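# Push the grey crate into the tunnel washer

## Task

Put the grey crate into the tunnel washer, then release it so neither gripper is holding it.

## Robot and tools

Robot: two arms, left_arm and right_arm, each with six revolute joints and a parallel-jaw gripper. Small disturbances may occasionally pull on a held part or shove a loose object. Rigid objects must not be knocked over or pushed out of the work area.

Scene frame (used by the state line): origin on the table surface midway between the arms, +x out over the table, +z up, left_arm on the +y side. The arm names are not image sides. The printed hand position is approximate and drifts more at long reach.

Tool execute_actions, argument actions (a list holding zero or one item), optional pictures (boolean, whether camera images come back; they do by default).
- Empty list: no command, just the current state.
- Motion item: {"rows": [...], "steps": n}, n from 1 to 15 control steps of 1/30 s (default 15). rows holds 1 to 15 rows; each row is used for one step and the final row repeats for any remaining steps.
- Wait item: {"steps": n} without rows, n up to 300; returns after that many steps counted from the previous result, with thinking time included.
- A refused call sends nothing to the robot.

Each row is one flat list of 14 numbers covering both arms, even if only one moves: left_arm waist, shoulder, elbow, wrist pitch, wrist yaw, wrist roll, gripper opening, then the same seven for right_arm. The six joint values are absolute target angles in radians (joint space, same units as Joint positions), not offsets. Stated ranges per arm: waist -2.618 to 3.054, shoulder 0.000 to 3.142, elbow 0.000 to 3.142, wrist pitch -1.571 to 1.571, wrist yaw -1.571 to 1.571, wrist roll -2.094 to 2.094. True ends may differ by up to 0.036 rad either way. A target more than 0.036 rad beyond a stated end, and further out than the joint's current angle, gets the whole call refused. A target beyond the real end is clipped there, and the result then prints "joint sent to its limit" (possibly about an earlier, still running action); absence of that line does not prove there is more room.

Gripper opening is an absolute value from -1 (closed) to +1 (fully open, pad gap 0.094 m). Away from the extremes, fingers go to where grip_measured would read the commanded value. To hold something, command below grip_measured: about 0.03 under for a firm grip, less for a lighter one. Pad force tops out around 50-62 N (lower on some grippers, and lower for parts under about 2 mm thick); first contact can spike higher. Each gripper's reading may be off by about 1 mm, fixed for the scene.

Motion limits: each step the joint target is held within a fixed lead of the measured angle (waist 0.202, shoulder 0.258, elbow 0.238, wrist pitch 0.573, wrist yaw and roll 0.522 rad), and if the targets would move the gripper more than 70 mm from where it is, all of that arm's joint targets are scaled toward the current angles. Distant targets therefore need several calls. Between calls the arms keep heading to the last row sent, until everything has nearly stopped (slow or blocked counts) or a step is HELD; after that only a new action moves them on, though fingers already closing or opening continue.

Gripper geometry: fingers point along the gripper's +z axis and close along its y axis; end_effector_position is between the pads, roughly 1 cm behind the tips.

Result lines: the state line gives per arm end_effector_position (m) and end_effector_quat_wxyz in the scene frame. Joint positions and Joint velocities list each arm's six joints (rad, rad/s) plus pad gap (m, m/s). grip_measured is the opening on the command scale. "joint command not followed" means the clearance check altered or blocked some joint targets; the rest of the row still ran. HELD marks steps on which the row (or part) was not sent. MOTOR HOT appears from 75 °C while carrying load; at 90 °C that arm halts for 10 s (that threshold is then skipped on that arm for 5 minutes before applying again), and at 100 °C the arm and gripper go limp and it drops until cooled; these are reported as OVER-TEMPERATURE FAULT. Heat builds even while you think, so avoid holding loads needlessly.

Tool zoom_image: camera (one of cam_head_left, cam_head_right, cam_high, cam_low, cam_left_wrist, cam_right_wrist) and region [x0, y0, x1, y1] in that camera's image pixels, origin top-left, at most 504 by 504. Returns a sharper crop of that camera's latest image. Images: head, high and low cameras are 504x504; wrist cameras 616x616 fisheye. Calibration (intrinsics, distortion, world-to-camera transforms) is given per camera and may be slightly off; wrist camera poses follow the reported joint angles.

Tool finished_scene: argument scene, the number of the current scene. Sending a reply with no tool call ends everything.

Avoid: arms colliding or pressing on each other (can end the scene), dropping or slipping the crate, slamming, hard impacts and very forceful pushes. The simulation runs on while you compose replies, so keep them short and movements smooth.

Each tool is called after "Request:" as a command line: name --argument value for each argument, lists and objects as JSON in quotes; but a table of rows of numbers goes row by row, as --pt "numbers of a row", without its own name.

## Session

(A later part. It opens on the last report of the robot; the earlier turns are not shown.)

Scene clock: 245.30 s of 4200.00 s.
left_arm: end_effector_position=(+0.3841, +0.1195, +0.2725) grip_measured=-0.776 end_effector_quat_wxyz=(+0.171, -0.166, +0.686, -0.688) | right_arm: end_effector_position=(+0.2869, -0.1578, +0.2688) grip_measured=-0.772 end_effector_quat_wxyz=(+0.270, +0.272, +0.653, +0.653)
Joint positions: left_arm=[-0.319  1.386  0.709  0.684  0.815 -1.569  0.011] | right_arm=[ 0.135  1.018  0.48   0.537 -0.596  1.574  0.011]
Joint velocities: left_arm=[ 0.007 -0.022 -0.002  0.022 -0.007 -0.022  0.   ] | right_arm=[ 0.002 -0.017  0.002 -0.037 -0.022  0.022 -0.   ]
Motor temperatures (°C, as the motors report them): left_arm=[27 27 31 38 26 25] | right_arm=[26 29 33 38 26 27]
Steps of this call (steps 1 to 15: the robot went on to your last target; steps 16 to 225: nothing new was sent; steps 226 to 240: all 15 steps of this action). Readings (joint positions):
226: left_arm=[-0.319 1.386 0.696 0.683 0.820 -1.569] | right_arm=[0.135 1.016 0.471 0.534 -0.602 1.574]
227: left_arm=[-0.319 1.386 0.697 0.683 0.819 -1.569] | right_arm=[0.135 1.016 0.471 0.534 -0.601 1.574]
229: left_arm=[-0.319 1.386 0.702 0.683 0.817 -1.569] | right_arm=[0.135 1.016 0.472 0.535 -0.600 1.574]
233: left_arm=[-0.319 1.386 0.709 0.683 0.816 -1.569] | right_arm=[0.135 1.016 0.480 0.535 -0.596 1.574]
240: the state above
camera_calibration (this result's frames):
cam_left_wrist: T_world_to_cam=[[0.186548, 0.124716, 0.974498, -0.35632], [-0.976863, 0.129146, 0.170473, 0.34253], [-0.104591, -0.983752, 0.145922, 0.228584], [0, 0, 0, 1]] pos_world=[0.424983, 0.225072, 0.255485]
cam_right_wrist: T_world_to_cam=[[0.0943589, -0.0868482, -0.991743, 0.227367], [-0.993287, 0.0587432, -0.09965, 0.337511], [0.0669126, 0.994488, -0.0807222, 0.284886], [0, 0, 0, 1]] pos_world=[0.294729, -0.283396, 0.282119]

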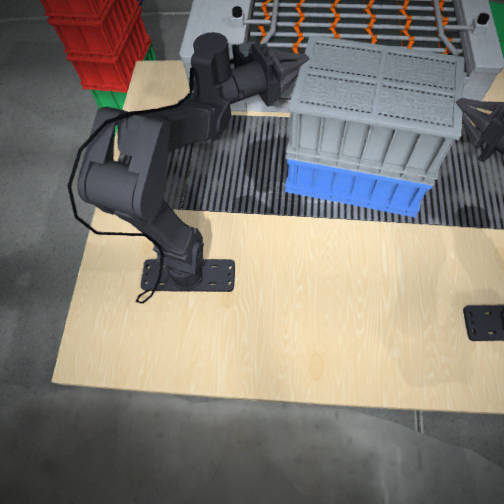

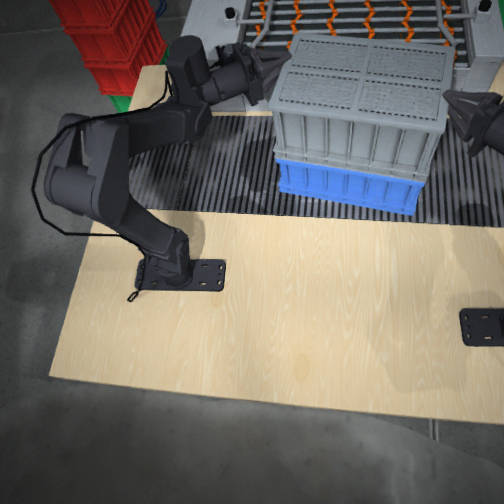

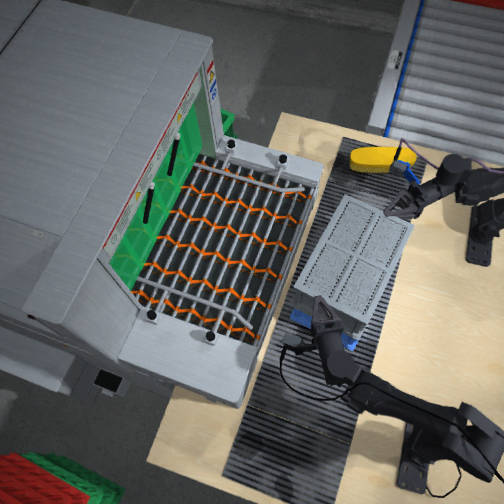

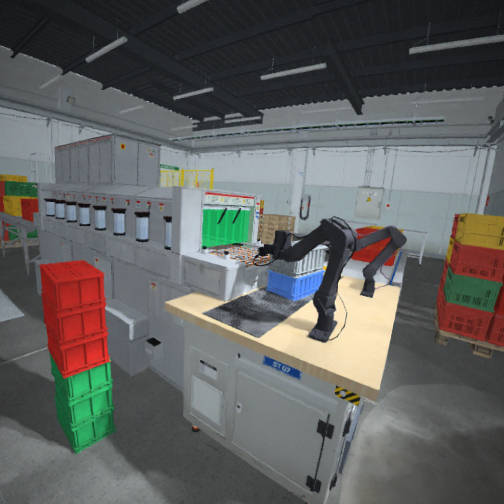

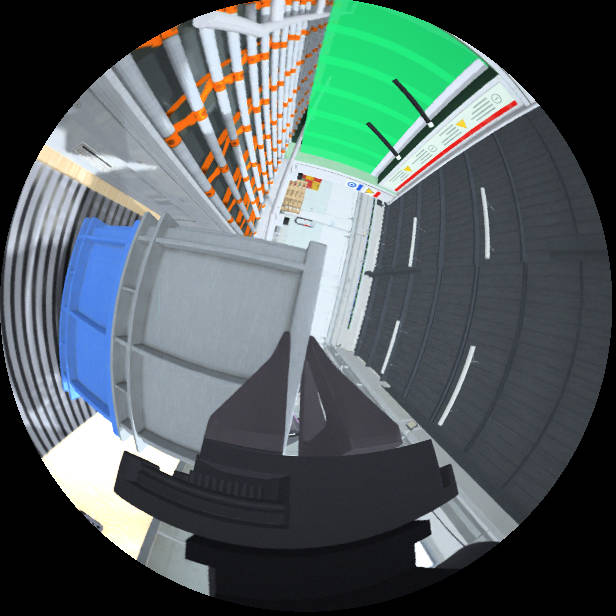

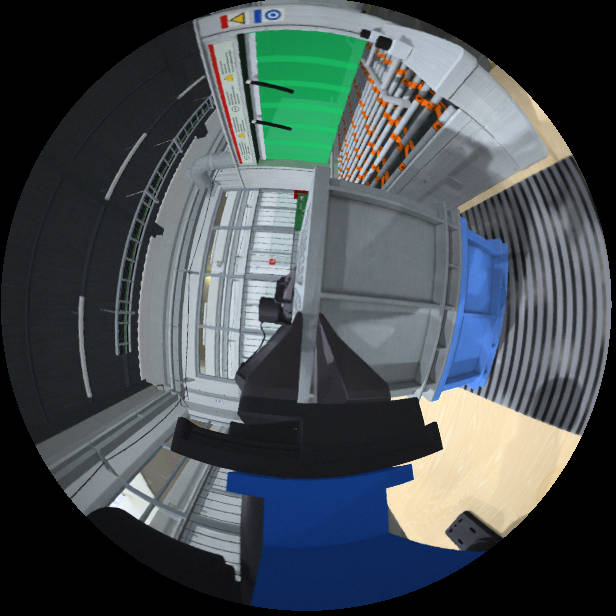

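Request:
execute_actions --actions '[{"rows": [[-0.329,1.390,0.741,0.695,0.824,-1.571,-0.81,0.145,1.020,0.514,0.548,-0.598,1.571,-0.81],[-0.328,1.385,0.744,0.683,0.822,-1.571,-0.81,0.144,1.015,0.518,0.536,-0.598,1.571,-0.81],[-0.328,1.380,0.750,0.668,0.822,-1.571,-0.81,0.144,1.010,0.525,0.520,-0.598,1.571,-0.81],[-0.328,1.374,0.759,0.650,0.822,-1.571,-0.81,0.144,1.005,0.535,0.502,-0.598,1.571,-0.81],[-0.328,1.367,0.770,0.630,0.822,-1.571,-0.81,0.144,0.999,0.547,0.482,-0.598,1.571,-0.81],[-0.328,1.360,0.782,0.610,0.822,-1.571,-0.81,0.144,0.993,0.561,0.461,-0.598,1.571,-0.81],[-0.328,1.352,0.796,0.589,0.822,-1.571,-0.81,0.144,0.987,0.577,0.440,-0.598,1.571,-0.81],[-0.328,1.344,0.810,0.569,0.822,-1.571,-0.81,0.144,0.981,0.593,0.420,-0.598,1.571,-0.81],[-0.328,1.337,0.823,0.551,0.822,-1.571,-0.81,0.144,0.976,0.609,0.401,-0.598,1.571,-0.81],[-0.328,1.330,0.836,0.535,0.822,-1.571,-0.81,0.144,0.971,0.623,0.385,-0.598,1.571,-0.81],[-0.328,1.324,0.847,0.522,0.822,-1.571,-0.81,0.144,0.967,0.636,0.372,-0.598,1.571,-0.81],[-0.328,1.320,0.856,0.513,0.822,-1.571,-0.81,0.144,0.964,0.646,0.363,-0.598,1.571,-0.81],[-0.328,1.317,0.863,0.508,0.822,-1.571,-0.81,0.144,0.962,0.654,0.357,-0.598,1.571,-0.81],[-0.328,1.315,0.867,0.505,0.822,-1.571,-0.81,0.144,0.961,0.658,0.355,-0.598,1.571,-0.81],[-0.328,1.314,0.868,0.505,0.822,-1.571,-0.81,0.144,0.960,0.660,0.355,-0.598,1.571,-0.81]], "steps": 15}]' --pictures false

Request:
execute_actions --actions '[{"steps": 10}]'

Scene clock: 279.60 s of 4200.00 s.
left_arm: end_effector_position=(+0.3895, +0.1187, +0.2995) grip_measured=-0.776 end_effector_quat_wxyz=(+0.164, -0.176, +0.690, -0.682) | right_arm: end_effector_position=(+0.2906, -0.1581, +0.2986) grip_measured=-0.772 end_effector_quat_wxyz=(+0.263, +0.283, +0.656, +0.648)
Joint positions: left_arm=[-0.319  1.354  0.822  0.509  0.81  -1.569  0.011] | right_arm=[ 0.135  0.992  0.612  0.353 -0.589  1.578  0.011]
Joint velocities: left_arm=[-0.002 -0.164  0.193 -0.183 -0.081  0.007 -0.   ] | right_arm=[-0.012 -0.129  0.222 -0.168 -0.051  0.022 -0.   ]
Motor temperatures (°C, as the motors report them): left_arm=[27 28 32 39 26 25] | right_arm=[26 29 34 40 26 27]
Steps of this call (steps 1 to 15: the robot went on to your last target; steps 16 to 1014: nothing new was sent; steps 1015 to 1029: all 15 steps of this action). Readings (joint positions):
1015: left_arm=[-0.319 1.386 0.709 0.684 0.815 -1.569] | right_arm=[0.135 1.018 0.480 0.537 -0.596 1.574]
1016: left_arm=[-0.319 1.386 0.709 0.684 0.815 -1.569] | right_arm=[0.135 1.018 0.480 0.537 -0.596 1.574]
1018: left_arm=[-0.319 1.386 0.714 0.676 0.815 -1.569] | right_arm=[0.135 1.018 0.487 0.527 -0.596 1.574]
1022: left_arm=[-0.319 1.386 0.749 0.615 0.810 -1.569] | right_arm=[0.135 1.018 0.528 0.463 -0.593 1.574]
1029: the state above

Scene clock: 279.93 s of 4200.00 s.
left_arm: end_effector_position=(+0.3878, +0.1189, +0.3028) grip_measured=-0.776 end_effector_quat_wxyz=(+0.161, -0.178, +0.692, -0.681) | right_arm: end_effector_position=(+0.2896, -0.1583, +0.3007) grip_measured=-0.772 end_effector_quat_wxyz=(+0.260, +0.286, +0.658, +0.646)
Joint positions: left_arm=[-0.319  1.342  0.834  0.477  0.812 -1.569  0.011] | right_arm=[ 0.135  0.985  0.625  0.326 -0.589  1.578  0.011]
Joint velocities: left_arm=[ 0.002 -0.017 -0.017 -0.051 -0.037 -0.007 -0.001] | right_arm=[-0.022 -0.007  0.007 -0.051 -0.022  0.022 -0.   ]
Motor temperatures (°C, as the motors report them): left_arm=[27 28 32 39 26 25] | right_arm=[26 29 34 40 26 27]
Steps of this call (steps 1 to 10: the robot went on to your last target). Readings (joint positions):
1: left_arm=[-0.319 1.349 0.828 0.506 0.811 -1.569] | right_arm=[0.135 0.989 0.619 0.349 -0.589 1.578]
2: left_arm=[-0.319 1.345 0.831 0.503 0.811 -1.569] | right_arm=[0.135 0.987 0.622 0.347 -0.589 1.578]
4: left_arm=[-0.319 1.342 0.834 0.499 0.811 -1.569] | right_arm=[0.135 0.985 0.625 0.344 -0.589 1.578]
8: left_arm=[-0.319 1.342 0.834 0.482 0.812 -1.569] | right_arm=[0.135 0.985 0.625 0.329 -0.589 1.578]
10: the state above
camera_calibration (this result's frames):
cam_left_wrist: T_world_to_cam=[[0.221392, 0.115497, 0.968321, -0.397015], [-0.970483, 0.123488, 0.207157, 0.328208], [-0.0956497, -0.985602, 0.139427, 0.22271], [0, 0, 0, 1]] pos_world=[0.427719, 0.224828, 0.285395]
cam_right_wrist: T_world_to_cam=[[0.0579225, -0.0901616, -0.994241, 0.269466], [-0.995807, 0.0654175, -0.063946, 0.334444], [0.0708062, 0.993776, -0.0859944, 0.288143], [0, 0, 0, 1]] pos_world=[0.297031, -0.283933, 0.314079]

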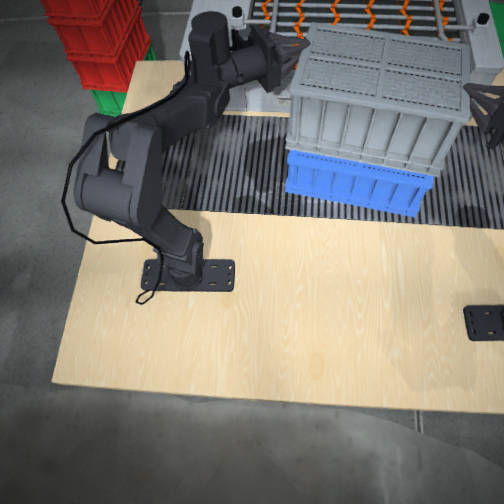

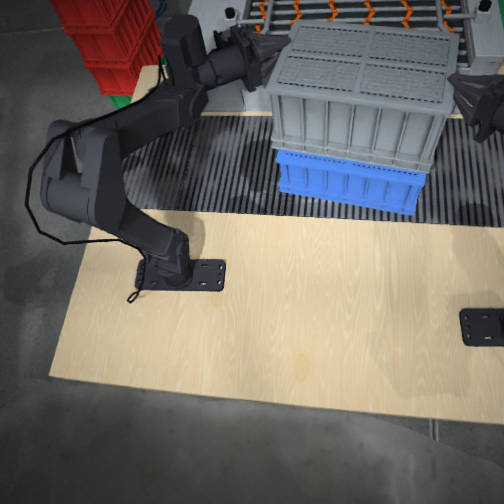

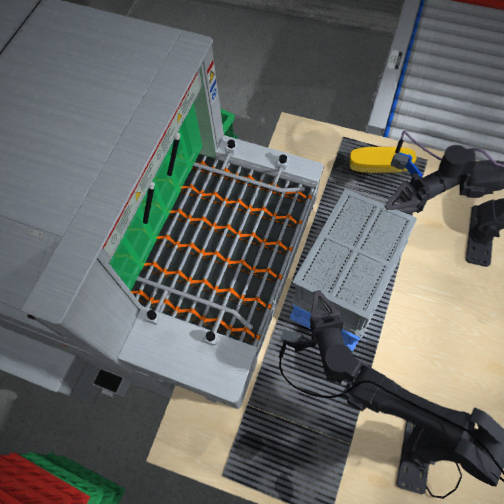

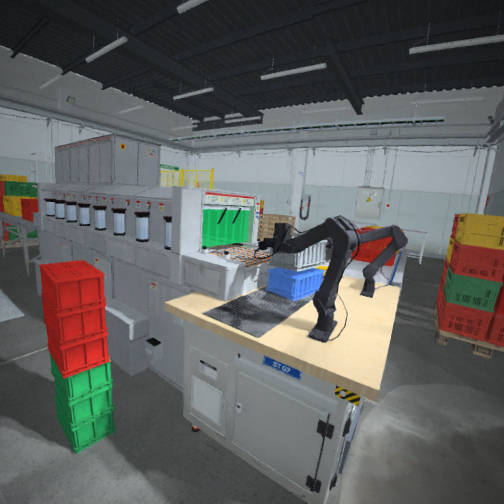

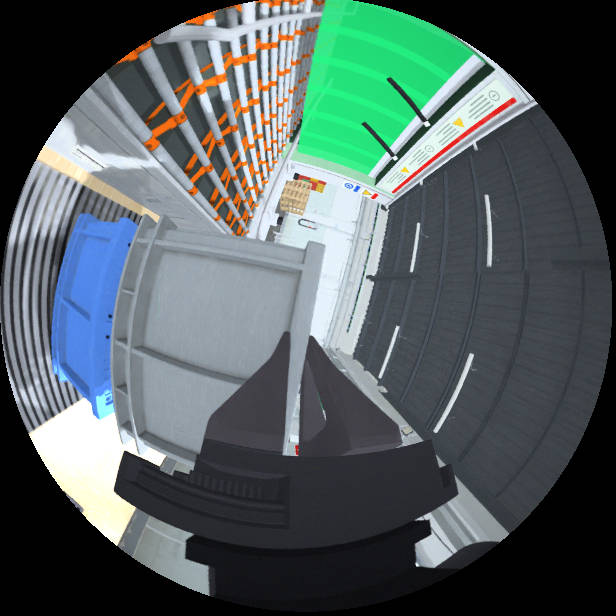

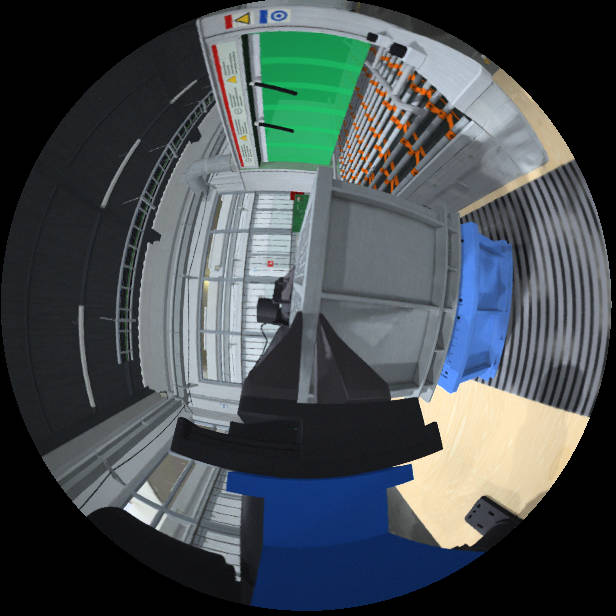

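Request:
execute_actions --actions '[]'

Scene clock: 292.77 s of 4200.00 s.
left_arm: end_effector_position=(+0.3877, +0.1189, +0.3018) grip_measured=-0.776 end_effector_quat_wxyz=(+0.159, -0.180, +0.693, -0.680) | right_arm: end_effector_position=(+0.2895, -0.1583, +0.2999) grip_measured=-0.772 end_effector_quat_wxyz=(+0.259, +0.287, +0.658, +0.646)
Joint positions: left_arm=[-0.319  1.342  0.834  0.472  0.812 -1.569  0.011] | right_arm=[ 0.135  0.985  0.625  0.322 -0.589  1.58   0.011]
Joint velocities: left_arm=[-0.017 -0.012 -0.007 -0.051 -0.022 -0.066 -0.   ] | right_arm=[ 0.007  0.002 -0.022 -0.007  0.081 -0.022  0.001]
Motor temperatures (°C, as the motors report them): left_arm=[27 29 32 40 26 25] | right_arm=[26 29 35 42 26 27]
Steps of this call (steps 1 to 30: the robot went on to your last target; steps 31 to 385: nothing new was sent). Readings (joint positions):
1: left_arm=[-0.319 1.342 0.834 0.476 0.812 -1.569] | right_arm=[0.135 0.985 0.625 0.324 -0.589 1.578]
2: left_arm=[-0.319 1.342 0.834 0.475 0.812 -1.569] | right_arm=[0.135 0.985 0.625 0.324 -0.589 1.579]
4: left_arm=[-0.319 1.342 0.834 0.474 0.812 -1.569] | right_arm=[0.135 0.985 0.625 0.323 -0.589 1.579]
8: left_arm=[-0.319 1.342 0.834 0.472 0.812 -1.569] | right_arm=[0.135 0.985 0.625 0.322 -0.589 1.579]
385: the state above
All arms were judged still, so your last target was given up. Only a new action makes them travel on or press farther. Fingers that are still opening or closing keep moving.
camera_calibration (this result's frames):
cam_left_wrist: T_world_to_cam=[[0.226414, 0.114021, 0.967334, -0.397469], [-0.969357, 0.123556, 0.212324, 0.326328], [-0.0953107, -0.985765, 0.138502, 0.22299], [0, 0, 0, 1]] pos_world=[0.427575, 0.224816, 0.284314]
cam_right_wrist: T_world_to_cam=[[0.0533947, -0.0900621, -0.994504, 0.270045], [-0.996085, 0.0654585, -0.0594076, 0.333086], [0.0704491, 0.993783, -0.0862144, 0.28825], [0, 0, 0, 1]] pos_world=[0.297056, -0.28394, 0.313199]

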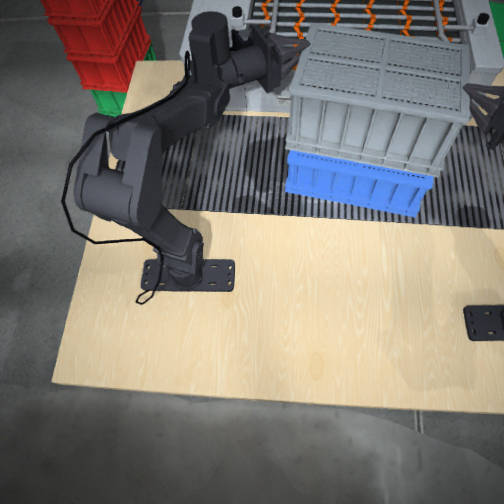

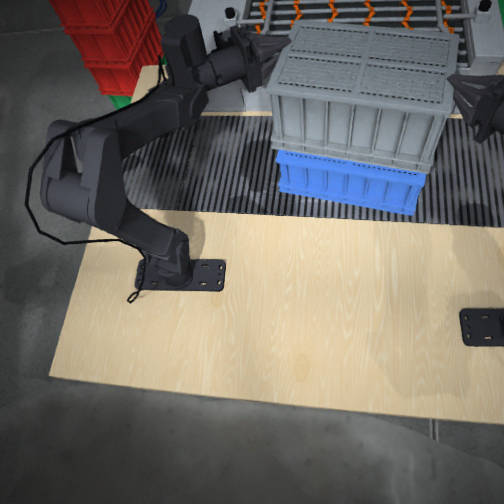

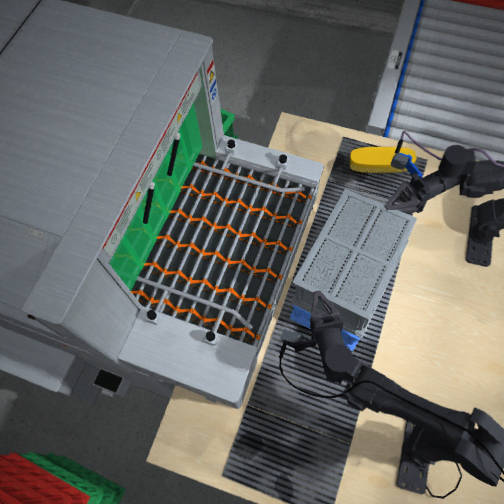

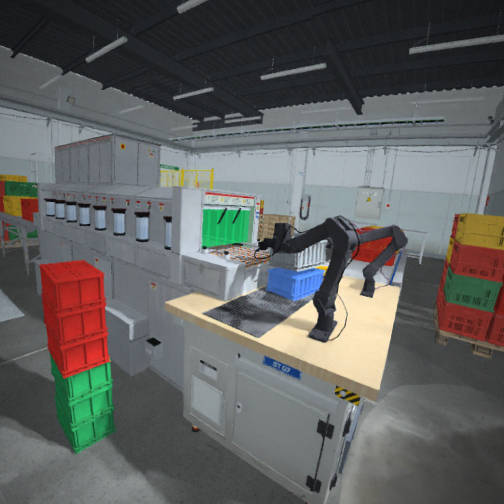

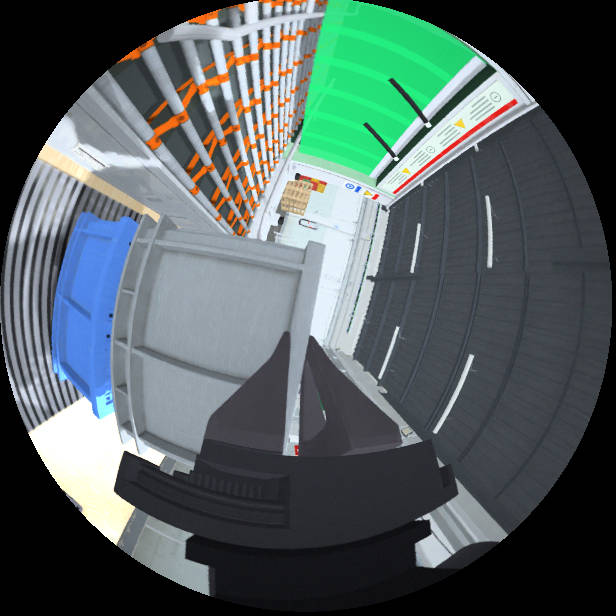

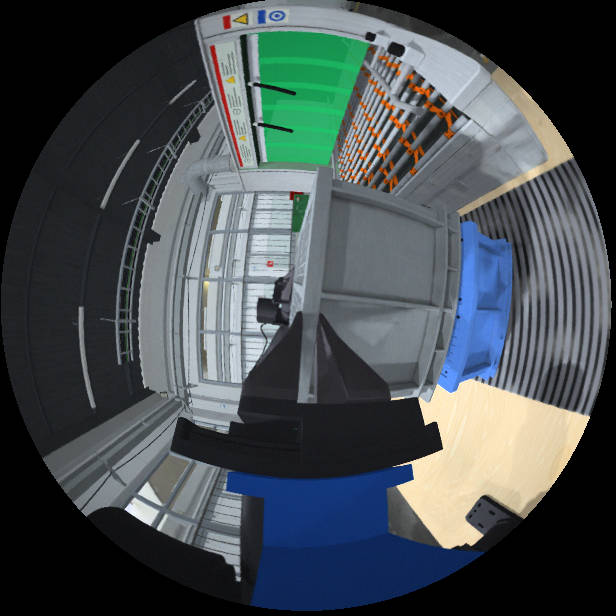

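Request:
execute_actions --actions '[{"rows":[[-0.328,1.314,0.868,0.482,0.822,-1.571,-0.81,0.144,0.960,0.660,0.332,-0.598,1.571,-0.81],[-0.328,1.314,0.870,0.477,0.822,-1.571,-0.81,0.144,0.960,0.662,0.327,-0.598,1.571,-0.81],[-0.328,1.313,0.872,0.472,0.822,-1.571,-0.81,0.144,0.960,0.664,0.323,-0.598,1.571,-0.81],[-0.328,1.312,0.874,0.468,0.822,-1.571,-0.81,0.144,0.959,0.667,0.319,-0.598,1.571,-0.81],[-0.328,1.311,0.878,0.464,0.822,-1.571,-0.81,0.144,0.959,0.670,0.315,-0.598,1.571,-0.81],[-0.328,1.310,0.882,0.458,0.822,-1.571,-0.81,0.144,0.958,0.675,0.310,-0.598,1.571,-0.81],[-0.328,1.308,0.886,0.452,0.822,-1.571,-0.81,0.144,0.958,0.680,0.304,-0.598,1.571,-0.81],[-0.328,1.307,0.892,0.446,0.822,-1.571,-0.81,0.144,0.957,0.686,0.298,-0.598,1.571,-0.81],[-0.328,1.305,0.898,0.439,0.822,-1.571,-0.81,0.144,0.956,0.692,0.292,-0.598,1.571,-0.81],[-0.328,1.303,0.904,0.432,0.822,-1.571,-0.81,0.144,0.955,0.699,0.286,-0.598,1.571,-0.81],[-0.328,1.301,0.911,0.425,0.822,-1.571,-0.81,0.144,0.955,0.706,0.279,-0.598,1.571,-0.81],[-0.328,1.299,0.918,0.417,0.822,-1.571,-0.81,0.144,0.954,0.714,0.272,-0.598,1.571,-0.81],[-0.328,1.297,0.925,0.410,0.822,-1.571,-0.81,0.144,0.953,0.721,0.265,-0.598,1.571,-0.81],[-0.328,1.294,0.932,0.402,0.822,-1.571,-0.81,0.144,0.952,0.729,0.258,-0.598,1.571,-0.81],[-0.328,1.292,0.940,0.395,0.822,-1.571,-0.81,0.144,0.951,0.737,0.251,-0.598,1.571,-0.81]],"steps":15}]' --pictures false

Request:
execute_actions --actions '[{"rows":[[-0.328,1.290,0.948,0.388,0.822,-1.571,-0.81,0.144,0.950,0.746,0.244,-0.598,1.571,-0.81],[-0.328,1.287,0.955,0.381,0.822,-1.571,-0.81,0.144,0.949,0.754,0.238,-0.598,1.571,-0.81],[-0.328,1.285,0.962,0.374,0.822,-1.571,-0.81,0.144,0.948,0.761,0.232,-0.598,1.571,-0.81],[-0.328,1.283,0.969,0.368,0.822,-1.571,-0.81,0.144,0.947,0.769,0.226,-0.598,1.571,-0.81],[-0.328,1.281,0.976,0.362,0.822,-1.571,-0.81,0.144,0.946,0.776,0.220,-0.598,1.571,-0.81],[-0.328,1.279,0.982,0.356,0.822,-1.571,-0.81,0.144,0.946,0.783,0.215,-0.598,1.571,-0.81],[-0.328,1.277,0.988,0.352,0.822,-1.571,-0.81,0.144,0.945,0.789,0.211,-0.598,1.571,-0.81],[-0.328,1.276,0.994,0.348,0.822,-1.571,-0.81,0.144,0.944,0.795,0.207,-0.598,1.571,-0.81],[-0.328,1.274,0.998,0.345,0.822,-1.571,-0.81,0.144,0.944,0.800,0.204,-0.598,1.571,-0.81],[-0.328,1.273,1.002,0.342,0.822,-1.571,-0.81,0.144,0.943,0.805,0.202,-0.598,1.571,-0.81],[-0.328,1.272,1.006,0.340,0.822,-1.571,-0.81,0.144,0.943,0.808,0.200,-0.598,1.571,-0.81],[-0.328,1.271,1.008,0.340,0.822,-1.571,-0.81,0.144,0.942,0.811,0.200,-0.598,1.571,-0.81],[-0.328,1.270,1.010,0.340,0.822,-1.571,-0.81,0.144,0.942,0.813,0.200,-0.598,1.571,-0.81],[-0.328,1.270,1.012,0.340,0.822,-1.571,-0.81,0.144,0.942,0.815,0.200,-0.598,1.571,-0.81]],"steps":15}]' --pictures false

Request:
execute_actions --actions '[{"steps":8}]'

Scene clock: 353.27 s of 4200.00 s.
left_arm: end_effector_position=(+0.3897, +0.1183, +0.3096) grip_measured=-0.776 end_effector_quat_wxyz=(+0.150, -0.189, +0.698, -0.675) | right_arm: end_effector_position=(+0.2906, -0.1581, +0.3091) grip_measured=-0.772 end_effector_quat_wxyz=(+0.251, +0.296, +0.662, +0.641)
Joint positions: left_arm=[-0.319  1.339  0.885  0.388  0.812 -1.569  0.011] | right_arm=[ 0.135  0.985  0.682  0.24  -0.589  1.583  0.011]
Joint velocities: left_arm=[-0.007 -0.076  0.203 -0.212 -0.022  0.007 -0.002] | right_arm=[ 0.002  0.007  0.232 -0.183 -0.037 -0.007 -0.002]
Motor temperatures (°C, as the motors report them): left_arm=[27 30 33 42 26 25] | right_arm=[26 29 36 45 26 27]
Steps of this call (steps 1 to 1800: nothing new was sent; steps 1801 to 1815: all 15 steps of this action). Readings (joint positions):
1801: left_arm=[-0.319 1.342 0.834 0.470 0.812 -1.569] | right_arm=[0.135 0.985 0.625 0.320 -0.589 1.580]
1802: left_arm=[-0.319 1.342 0.834 0.466 0.812 -1.569] | right_arm=[0.135 0.985 0.625 0.316 -0.589 1.580]
1804: left_arm=[-0.319 1.342 0.834 0.455 0.812 -1.569] | right_arm=[0.135 0.985 0.625 0.307 -0.589 1.580]
1808: left_arm=[-0.319 1.342 0.838 0.432 0.812 -1.569] | right_arm=[0.135 0.985 0.633 0.284 -0.589 1.582]
1815: the state above

Scene clock: 353.77 s of 4200.00 s.
left_arm: end_effector_position=(+0.3862, +0.1191, +0.3456) grip_measured=-0.776 end_effector_quat_wxyz=(+0.164, -0.174, +0.690, -0.683) | right_arm: end_effector_position=(+0.2883, -0.1586, +0.3425) grip_measured=-0.772 end_effector_quat_wxyz=(+0.263, +0.284, +0.655, +0.649)
Joint positions: left_arm=[-0.319  1.306  0.97   0.317  0.814 -1.569  0.011] | right_arm=[ 0.135  0.971  0.773  0.176 -0.589  1.583  0.011]
Joint velocities: left_arm=[-0.002 -0.007  0.032 -0.037 -0.022 -0.007 -0.001] | right_arm=[ 0.007  0.002  0.042 -0.022 -0.037 -0.007 -0.001]
Motor temperatures (°C, as the motors report them): left_arm=[27 30 33 42 26 25] | right_arm=[26 29 36 45 26 27]
Steps of this call (steps 1 to 15: all 15 steps of this action). Readings (joint positions):
1: left_arm=[-0.319 1.335 0.892 0.381 0.811 -1.569] | right_arm=[0.135 0.985 0.691 0.234 -0.589 1.583]
2: left_arm=[-0.319 1.332 0.900 0.374 0.811 -1.569] | right_arm=[0.135 0.985 0.699 0.228 -0.589 1.583]
4: left_arm=[-0.319 1.326 0.915 0.361 0.811 -1.569] | right_arm=[0.135 0.981 0.715 0.216 -0.589 1.583]
8: left_arm=[-0.319 1.315 0.943 0.339 0.812 -1.569] | right_arm=[0.135 0.975 0.745 0.196 -0.589 1.583]
15: the state above

Scene clock: 354.03 s of 4200.00 s.
left_arm: end_effector_position=(+0.3862, +0.1191, +0.3442) grip_measured=-0.776 end_effector_quat_wxyz=(+0.161, -0.176, +0.692, -0.682) | right_arm: end_effector_position=(+0.2883, -0.1586, +0.3414) grip_measured=-0.772 end_effector_quat_wxyz=(+0.261, +0.286, +0.656, +0.648)
Joint positions: left_arm=[-0.319  1.306  0.971  0.308  0.814 -1.569  0.011] | right_arm=[ 0.135  0.971  0.775  0.168 -0.589  1.583  0.011]
Joint velocities: left_arm=[ 0.007 -0.002 -0.002 -0.051  0.095 -0.037 -0.001] | right_arm=[-0.002 -0.012 -0.002  0.022 -0.037 -0.037 -0.   ]
Motor temperatures (°C, as the motors report them): left_arm=[27 30 33 42 26 25] | right_arm=[26 29 36 45 26 27]
Steps of this call (steps 1 to 8: the robot went on to your last target). Readings (joint positions):
1: left_arm=[-0.319 1.306 0.971 0.316 0.814 -1.569] | right_arm=[0.135 0.971 0.775 0.175 -0.589 1.583]
2: left_arm=[-0.319 1.306 0.971 0.315 0.814 -1.569] | right_arm=[0.135 0.971 0.775 0.174 -0.589 1.583]
4: left_arm=[-0.319 1.306 0.971 0.312 0.814 -1.569] | right_arm=[0.135 0.971 0.775 0.172 -0.589 1.583]
8: the state above
camera_calibration (this result's frames):
cam_left_wrist: T_world_to_cam=[[0.218118, 0.116059, 0.968997, -0.435806], [-0.970947, 0.125934, 0.203474, 0.319147], [-0.0984149, -0.985226, 0.140156, 0.217724], [0, 0, 0, 1]] pos_world=[0.42636, 0.224895, 0.326841]
cam_right_wrist: T_world_to_cam=[[0.0610234, -0.0857551, -0.994446, 0.309845], [-0.995567, 0.0662084, -0.0668016, 0.336794], [0.0715692, 0.994114, -0.0813347, 0.290282], [0, 0, 0, 1]] pos_world=[0.295618, -0.284301, 0.354232]

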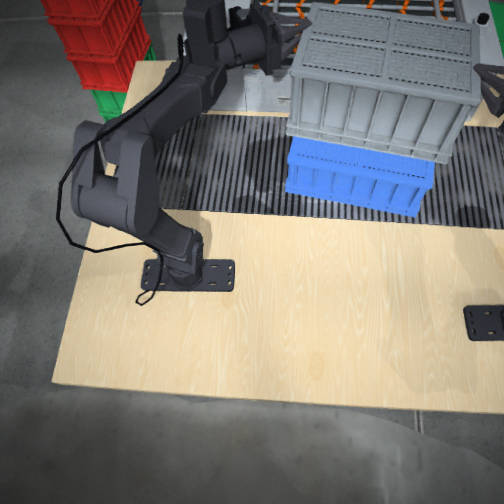

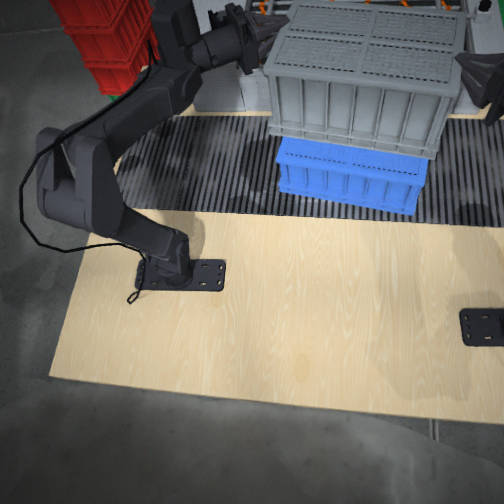

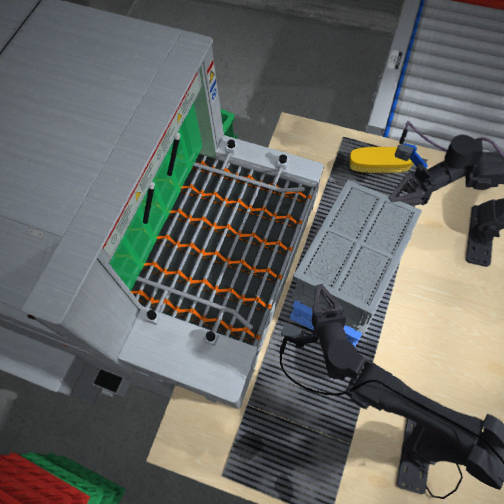

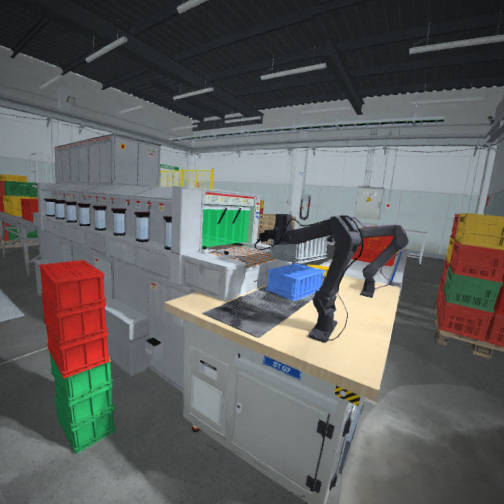

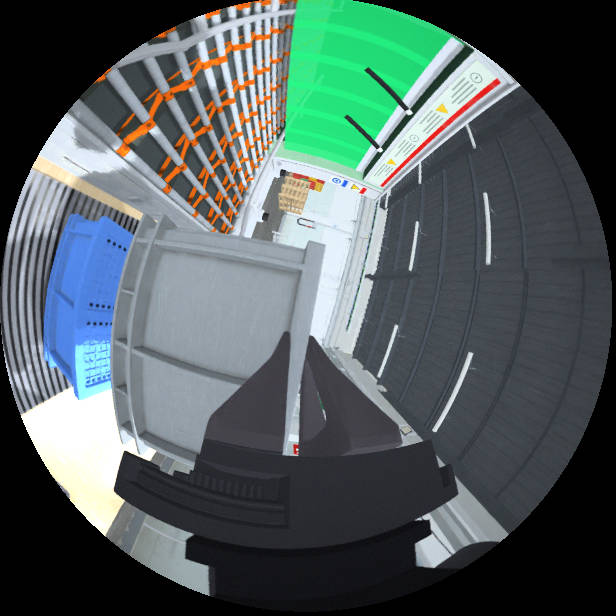

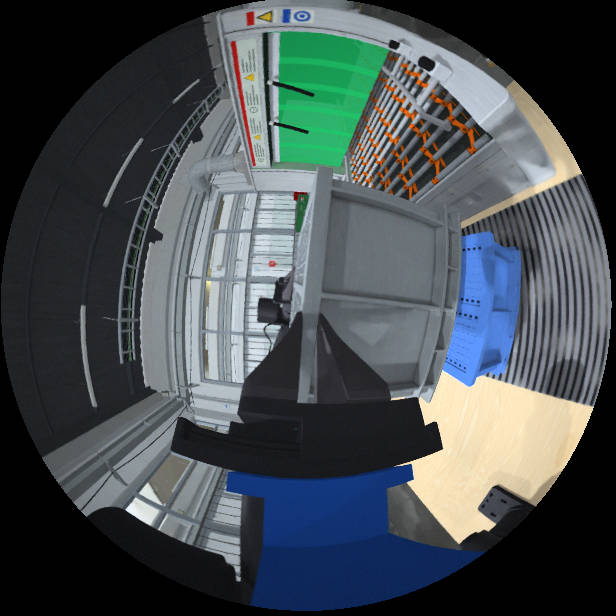

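Request:
execute_actions --actions '[{"rows":[[-0.322,1.278,1.012,0.342,0.823,-1.571,-0.81,0.138,0.950,0.815,0.206,-0.601,1.571,-0.81],[-0.316,1.287,1.014,0.344,0.823,-1.571,-0.81,0.131,0.960,0.817,0.211,-0.604,1.571,-0.81],[-0.310,1.295,1.016,0.346,0.824,-1.571,-0.81,0.125,0.969,0.819,0.218,-0.607,1.571,-0.81],[-0.308,1.301,1.019,0.349,0.824,-1.571,-0.81,0.122,0.977,0.822,0.225,-0.611,1.571,-0.81],[-0.306,1.306,1.023,0.352,0.825,-1.571,-0.81,0.120,0.986,0.826,0.234,-0.616,1.571,-0.81],[-0.304,1.312,1.028,0.355,0.826,-1.571,-0.81,0.118,0.997,0.831,0.244,-0.621,1.571,-0.81],[-0.302,1.318,1.034,0.358,0.827,-1.571,-0.81,0.115,1.009,0.838,0.254,-0.627,1.571,-0.81],[-0.299,1.326,1.041,0.361,0.828,-1.571,-0.81,0.112,1.023,0.845,0.264,-0.632,1.571,-0.81],[-0.296,1.334,1.048,0.364,0.828,-1.571,-0.81,0.109,1.038,0.852,0.273,-0.638,1.571,-0.81],[-0.293,1.343,1.055,0.367,0.829,-1.571,-0.81,0.106,1.054,0.860,0.282,-0.643,1.571,-0.81],[-0.290,1.351,1.063,0.370,0.830,-1.571,-0.81,0.103,1.069,0.868,0.291,-0.648,1.571,-0.81],[-0.288,1.359,1.070,0.372,0.830,-1.571,-0.81,0.100,1.084,0.876,0.299,-0.653,1.571,-0.81],[-0.285,1.368,1.077,0.375,0.831,-1.571,-0.81,0.097,1.099,0.885,0.307,-0.658,1.571,-0.81],[-0.282,1.376,1.085,0.377,0.831,-1.571,-0.81,0.094,1.114,0.893,0.315,-0.663,1.571,-0.81],[-0.279,1.384,1.092,0.379,0.832,-1.571,-0.81,0.091,1.129,0.902,0.322,-0.668,1.571,-0.81]],"steps":15}]' --pictures false

Request:
execute_actions --actions '[{"rows":[[-0.277,1.393,1.100,0.381,0.832,-1.571,-0.81,0.088,1.143,0.911,0.329,-0.673,1.571,-0.81],[-0.274,1.401,1.108,0.383,0.832,-1.571,-0.81,0.086,1.158,0.920,0.336,-0.678,1.571,-0.81],[-0.272,1.410,1.115,0.384,0.833,-1.571,-0.81,0.083,1.173,0.929,0.342,-0.682,1.571,-0.81],[-0.269,1.418,1.123,0.386,0.833,-1.571,-0.81,0.080,1.188,0.938,0.348,-0.687,1.571,-0.81],[-0.266,1.426,1.130,0.387,0.833,-1.571,-0.81,0.078,1.202,0.948,0.353,-0.692,1.571,-0.81],[-0.264,1.435,1.138,0.388,0.833,-1.571,-0.81,0.076,1.217,0.957,0.358,-0.696,1.571,-0.81],[-0.262,1.444,1.146,0.389,0.833,-1.571,-0.81,0.074,1.232,0.967,0.363,-0.700,1.571,-0.81],[-0.259,1.452,1.154,0.390,0.833,-1.571,-0.81,0.071,1.246,0.977,0.368,-0.704,1.571,-0.81],[-0.257,1.460,1.161,0.391,0.833,-1.571,-0.81,0.069,1.260,0.987,0.372,-0.709,1.571,-0.81],[-0.255,1.469,1.169,0.392,0.833,-1.571,-0.81,0.067,1.275,0.997,0.376,-0.713,1.571,-0.81],[-0.252,1.477,1.177,0.392,0.833,-1.571,-0.81,0.065,1.289,1.007,0.379,-0.717,1.571,-0.81],[-0.250,1.486,1.185,0.392,0.833,-1.571,-0.81,0.064,1.303,1.018,0.382,-0.720,1.571,-0.81],[-0.248,1.495,1.193,0.392,0.833,-1.571,-0.81,0.062,1.318,1.028,0.384,-0.724,1.571,-0.81],[-0.246,1.503,1.200,0.392,0.833,-1.571,-0.81,0.060,1.331,1.038,0.386,-0.726,1.571,-0.81],[-0.244,1.510,1.207,0.392,0.833,-1.571,-0.81,0.059,1.342,1.047,0.387,-0.728,1.571,-0.81]],"steps":15}]' --pictures false

Request:
execute_actions --actions '[{"rows":[[-0.243,1.516,1.212,0.392,0.833,-1.571,-0.81,0.058,1.352,1.054,0.388,-0.730,1.571,-0.81],[-0.242,1.520,1.217,0.392,0.833,-1.571,-0.81,0.057,1.360,1.061,0.388,-0.731,1.571,-0.81],[-0.241,1.524,1.220,0.392,0.833,-1.571,-0.81,0.056,1.366,1.066,0.389,-0.732,1.571,-0.81],[-0.240,1.527,1.223,0.392,0.833,-1.571,-0.81,0.056,1.370,1.069,0.389,-0.732,1.571,-0.81],[-0.240,1.529,1.225,0.392,0.833,-1.571,-0.81,0.056,1.373,1.071,0.389,-0.732,1.571,-0.81],[-0.240,1.529,1.225,0.392,0.833,-1.571,-0.81,0.056,1.374,1.072,0.389,-0.732,1.571,-0.81]],"steps":15}]'

Scene clock: 414.53 s of 4200.00 s.
left_arm: end_effector_position=(+0.4087, +0.1236, +0.3485) grip_measured=-0.776 end_effector_quat_wxyz=(+0.169, -0.183, +0.689, -0.681) | right_arm: end_effector_position=(+0.3173, -0.1566, +0.3448) grip_measured=-0.772 end_effector_quat_wxyz=(+0.255, +0.277, +0.658, +0.652)
Joint positions: left_arm=[-0.292  1.376  1.039  0.313  0.82  -1.569  0.011] | right_arm=[ 0.106  1.108  0.848  0.236 -0.641  1.583  0.011]
Joint velocities: left_arm=[ 0.076  0.242  0.183  0.051  0.081 -0.022 -0.001] | right_arm=[-0.066  0.452  0.217  0.227 -0.154  0.081 -0.   ]
Motor temperatures (°C, as the motors report them): left_arm=[27 32 35 44 26 25] | right_arm=[26 29 38 47 26 27]
Steps of this call (steps 1 to 30: the robot went on to your last target; steps 31 to 1800: nothing new was sent; steps 1801 to 1815: all 15 steps of this action). Readings (joint positions):
1801: left_arm=[-0.319 1.306 0.971 0.306 0.814 -1.569] | right_arm=[0.135 0.971 0.775 0.167 -0.589 1.583]
1802: left_arm=[-0.319 1.306 0.971 0.306 0.814 -1.569] | right_arm=[0.135 0.971 0.775 0.167 -0.590 1.583]
1804: left_arm=[-0.319 1.306 0.971 0.306 0.815 -1.569] | right_arm=[0.134 0.972 0.775 0.167 -0.593 1.583]
1808: left_arm=[-0.312 1.318 0.986 0.306 0.818 -1.569] | right_arm=[0.126 1.001 0.793 0.181 -0.608 1.583]
1815: the state above

Scene clock: 415.03 s of 4200.00 s.
left_arm: end_effector_position=(+0.4489, +0.1298, +0.3503) grip_measured=-0.776 end_effector_quat_wxyz=(+0.182, -0.193, +0.685, -0.678) | right_arm: end_effector_position=(+0.3670, -0.1536, +0.3468) grip_measured=-0.772 end_effector_quat_wxyz=(+0.245, +0.265, +0.661, +0.658)
Joint positions: left_arm=[-0.256  1.505  1.154  0.331  0.823 -1.569  0.011] | right_arm=[ 0.071  1.328  0.991  0.318 -0.708  1.583  0.011]
Joint velocities: left_arm=[ 0.061  0.242  0.193  0.007 -0.007 -0.051  0.001] | right_arm=[-0.037  0.388  0.281  0.125 -0.081  0.022 -0.001]
Motor temperatures (°C, as the motors report them): left_arm=[27 32 35 44 26 25] | right_arm=[26 29 38 48 26 27]
Steps of this call (steps 1 to 15: all 15 steps of this action). Readings (joint positions):
1: left_arm=[-0.289 1.385 1.046 0.314 0.821 -1.569] | right_arm=[0.103 1.123 0.856 0.243 -0.646 1.583]
2: left_arm=[-0.287 1.395 1.053 0.316 0.821 -1.569] | right_arm=[0.100 1.139 0.865 0.249 -0.651 1.583]
4: left_arm=[-0.282 1.413 1.068 0.319 0.822 -1.569] | right_arm=[0.095 1.169 0.882 0.262 -0.661 1.583]
8: left_arm=[-0.272 1.446 1.099 0.324 0.823 -1.569] | right_arm=[0.085 1.228 0.920 0.286 -0.680 1.583]
15: the state above

Scene clock: 415.53 s of 4200.00 s.
left_arm: end_effector_position=(+0.4596, +0.1313, +0.3475) grip_measured=-0.776 end_effector_quat_wxyz=(+0.183, -0.197, +0.685, -0.677) | right_arm: end_effector_position=(+0.3796, -0.1525, +0.3443) grip_measured=-0.772 end_effector_quat_wxyz=(+0.241, +0.264, +0.663, +0.658)
Joint positions: left_arm=[-0.247  1.541  1.181  0.334  0.823 -1.569  0.011] | right_arm=[ 0.066  1.383  1.028  0.33  -0.723  1.583  0.011]
Joint velocities: left_arm=[-0.002 -0.012 -0.002 -0.051 -0.066 -0.081 -0.   ] | right_arm=[ 0.012 -0.007 -0.007 -0.037 -0.022 -0.022 -0.001]
Motor temperatures (°C, as the motors report them): left_arm=[27 32 35 44 26 25] | right_arm=[26 29 38 48 26 27]
Steps of this call (steps 1 to 15: all 15 steps of this action). Readings (joint positions):
1: left_arm=[-0.254 1.513 1.161 0.332 0.823 -1.569] | right_arm=[0.070 1.340 1.000 0.321 -0.712 1.583]
2: left_arm=[-0.252 1.520 1.167 0.332 0.823 -1.569] | right_arm=[0.069 1.352 1.008 0.324 -0.714 1.583]
4: left_arm=[-0.250 1.532 1.176 0.332 0.823 -1.569] | right_arm=[0.067 1.369 1.020 0.327 -0.718 1.583]
8: left_arm=[-0.248 1.541 1.181 0.332 0.823 -1.569] | right_arm=[0.066 1.383 1.028 0.329 -0.722 1.583]
15: the state above
camera_calibration (this result's frames):
cam_left_wrist: T_world_to_cam=[[0.209088, 0.129936, 0.969226, -0.454173], [-0.977189, 0.0654669, 0.202029, 0.399555], [-0.0372012, -0.989359, 0.140661, 0.208783], [0, 0, 0, 1]] pos_world=[0.49317, 0.239417, 0.330106]
cam_right_wrist: T_world_to_cam=[[0.069865, -0.0774404, -0.994546, 0.305591], [-0.997527, 0.00226739, -0.0702509, 0.419661], [0.00769528, 0.996994, -0.0770904, 0.30106], [0, 0, 0, 1]] pos_world=[0.394956, -0.277442, 0.356615]

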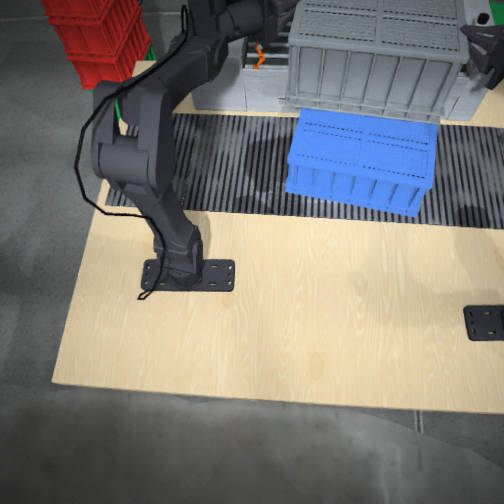

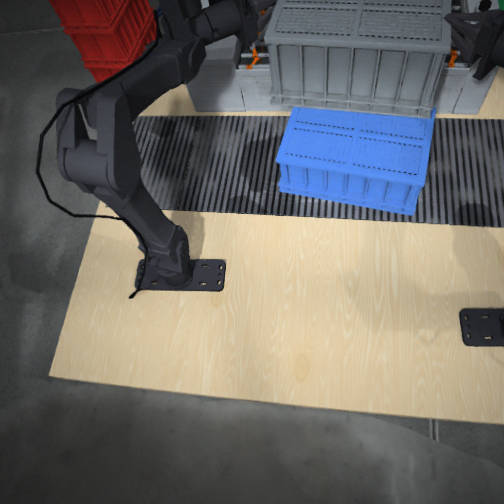

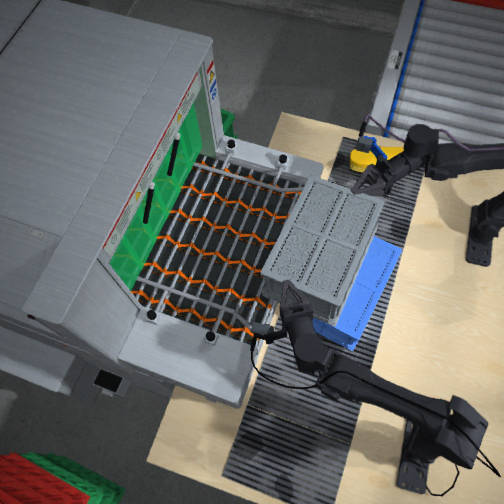

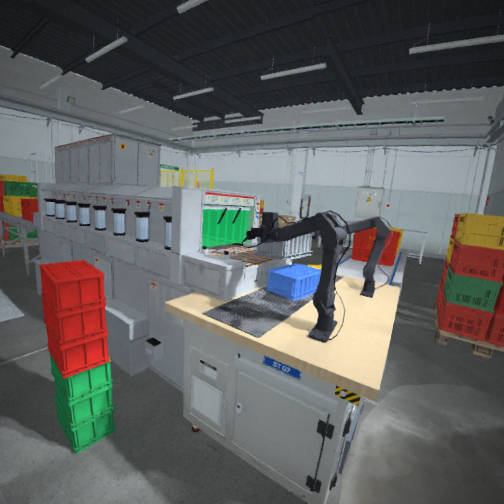

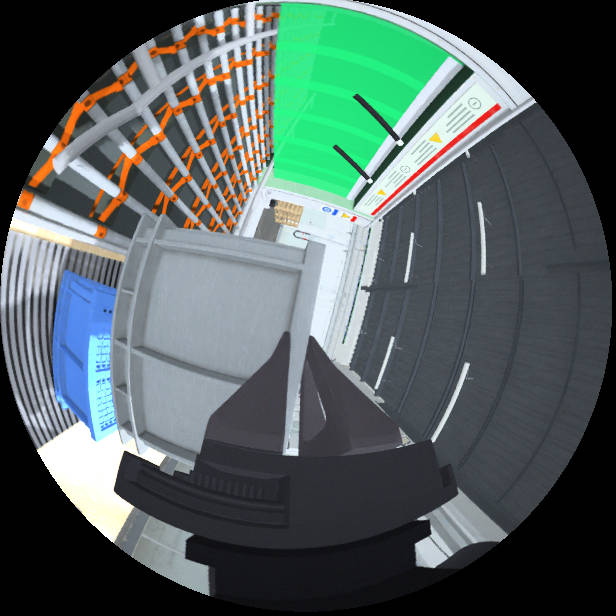

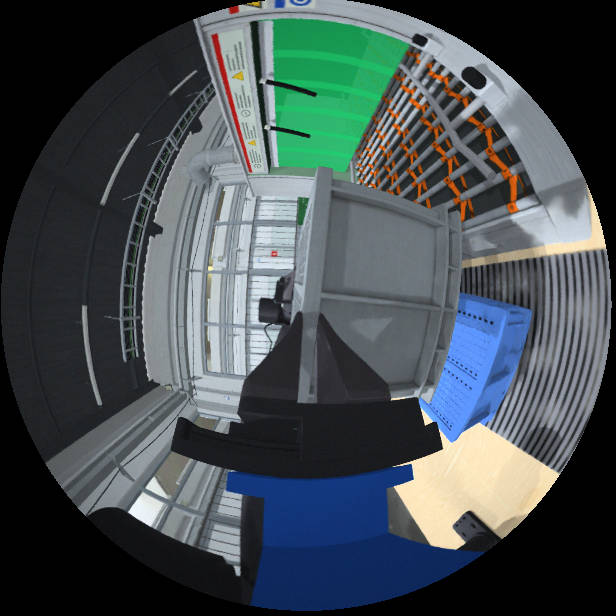

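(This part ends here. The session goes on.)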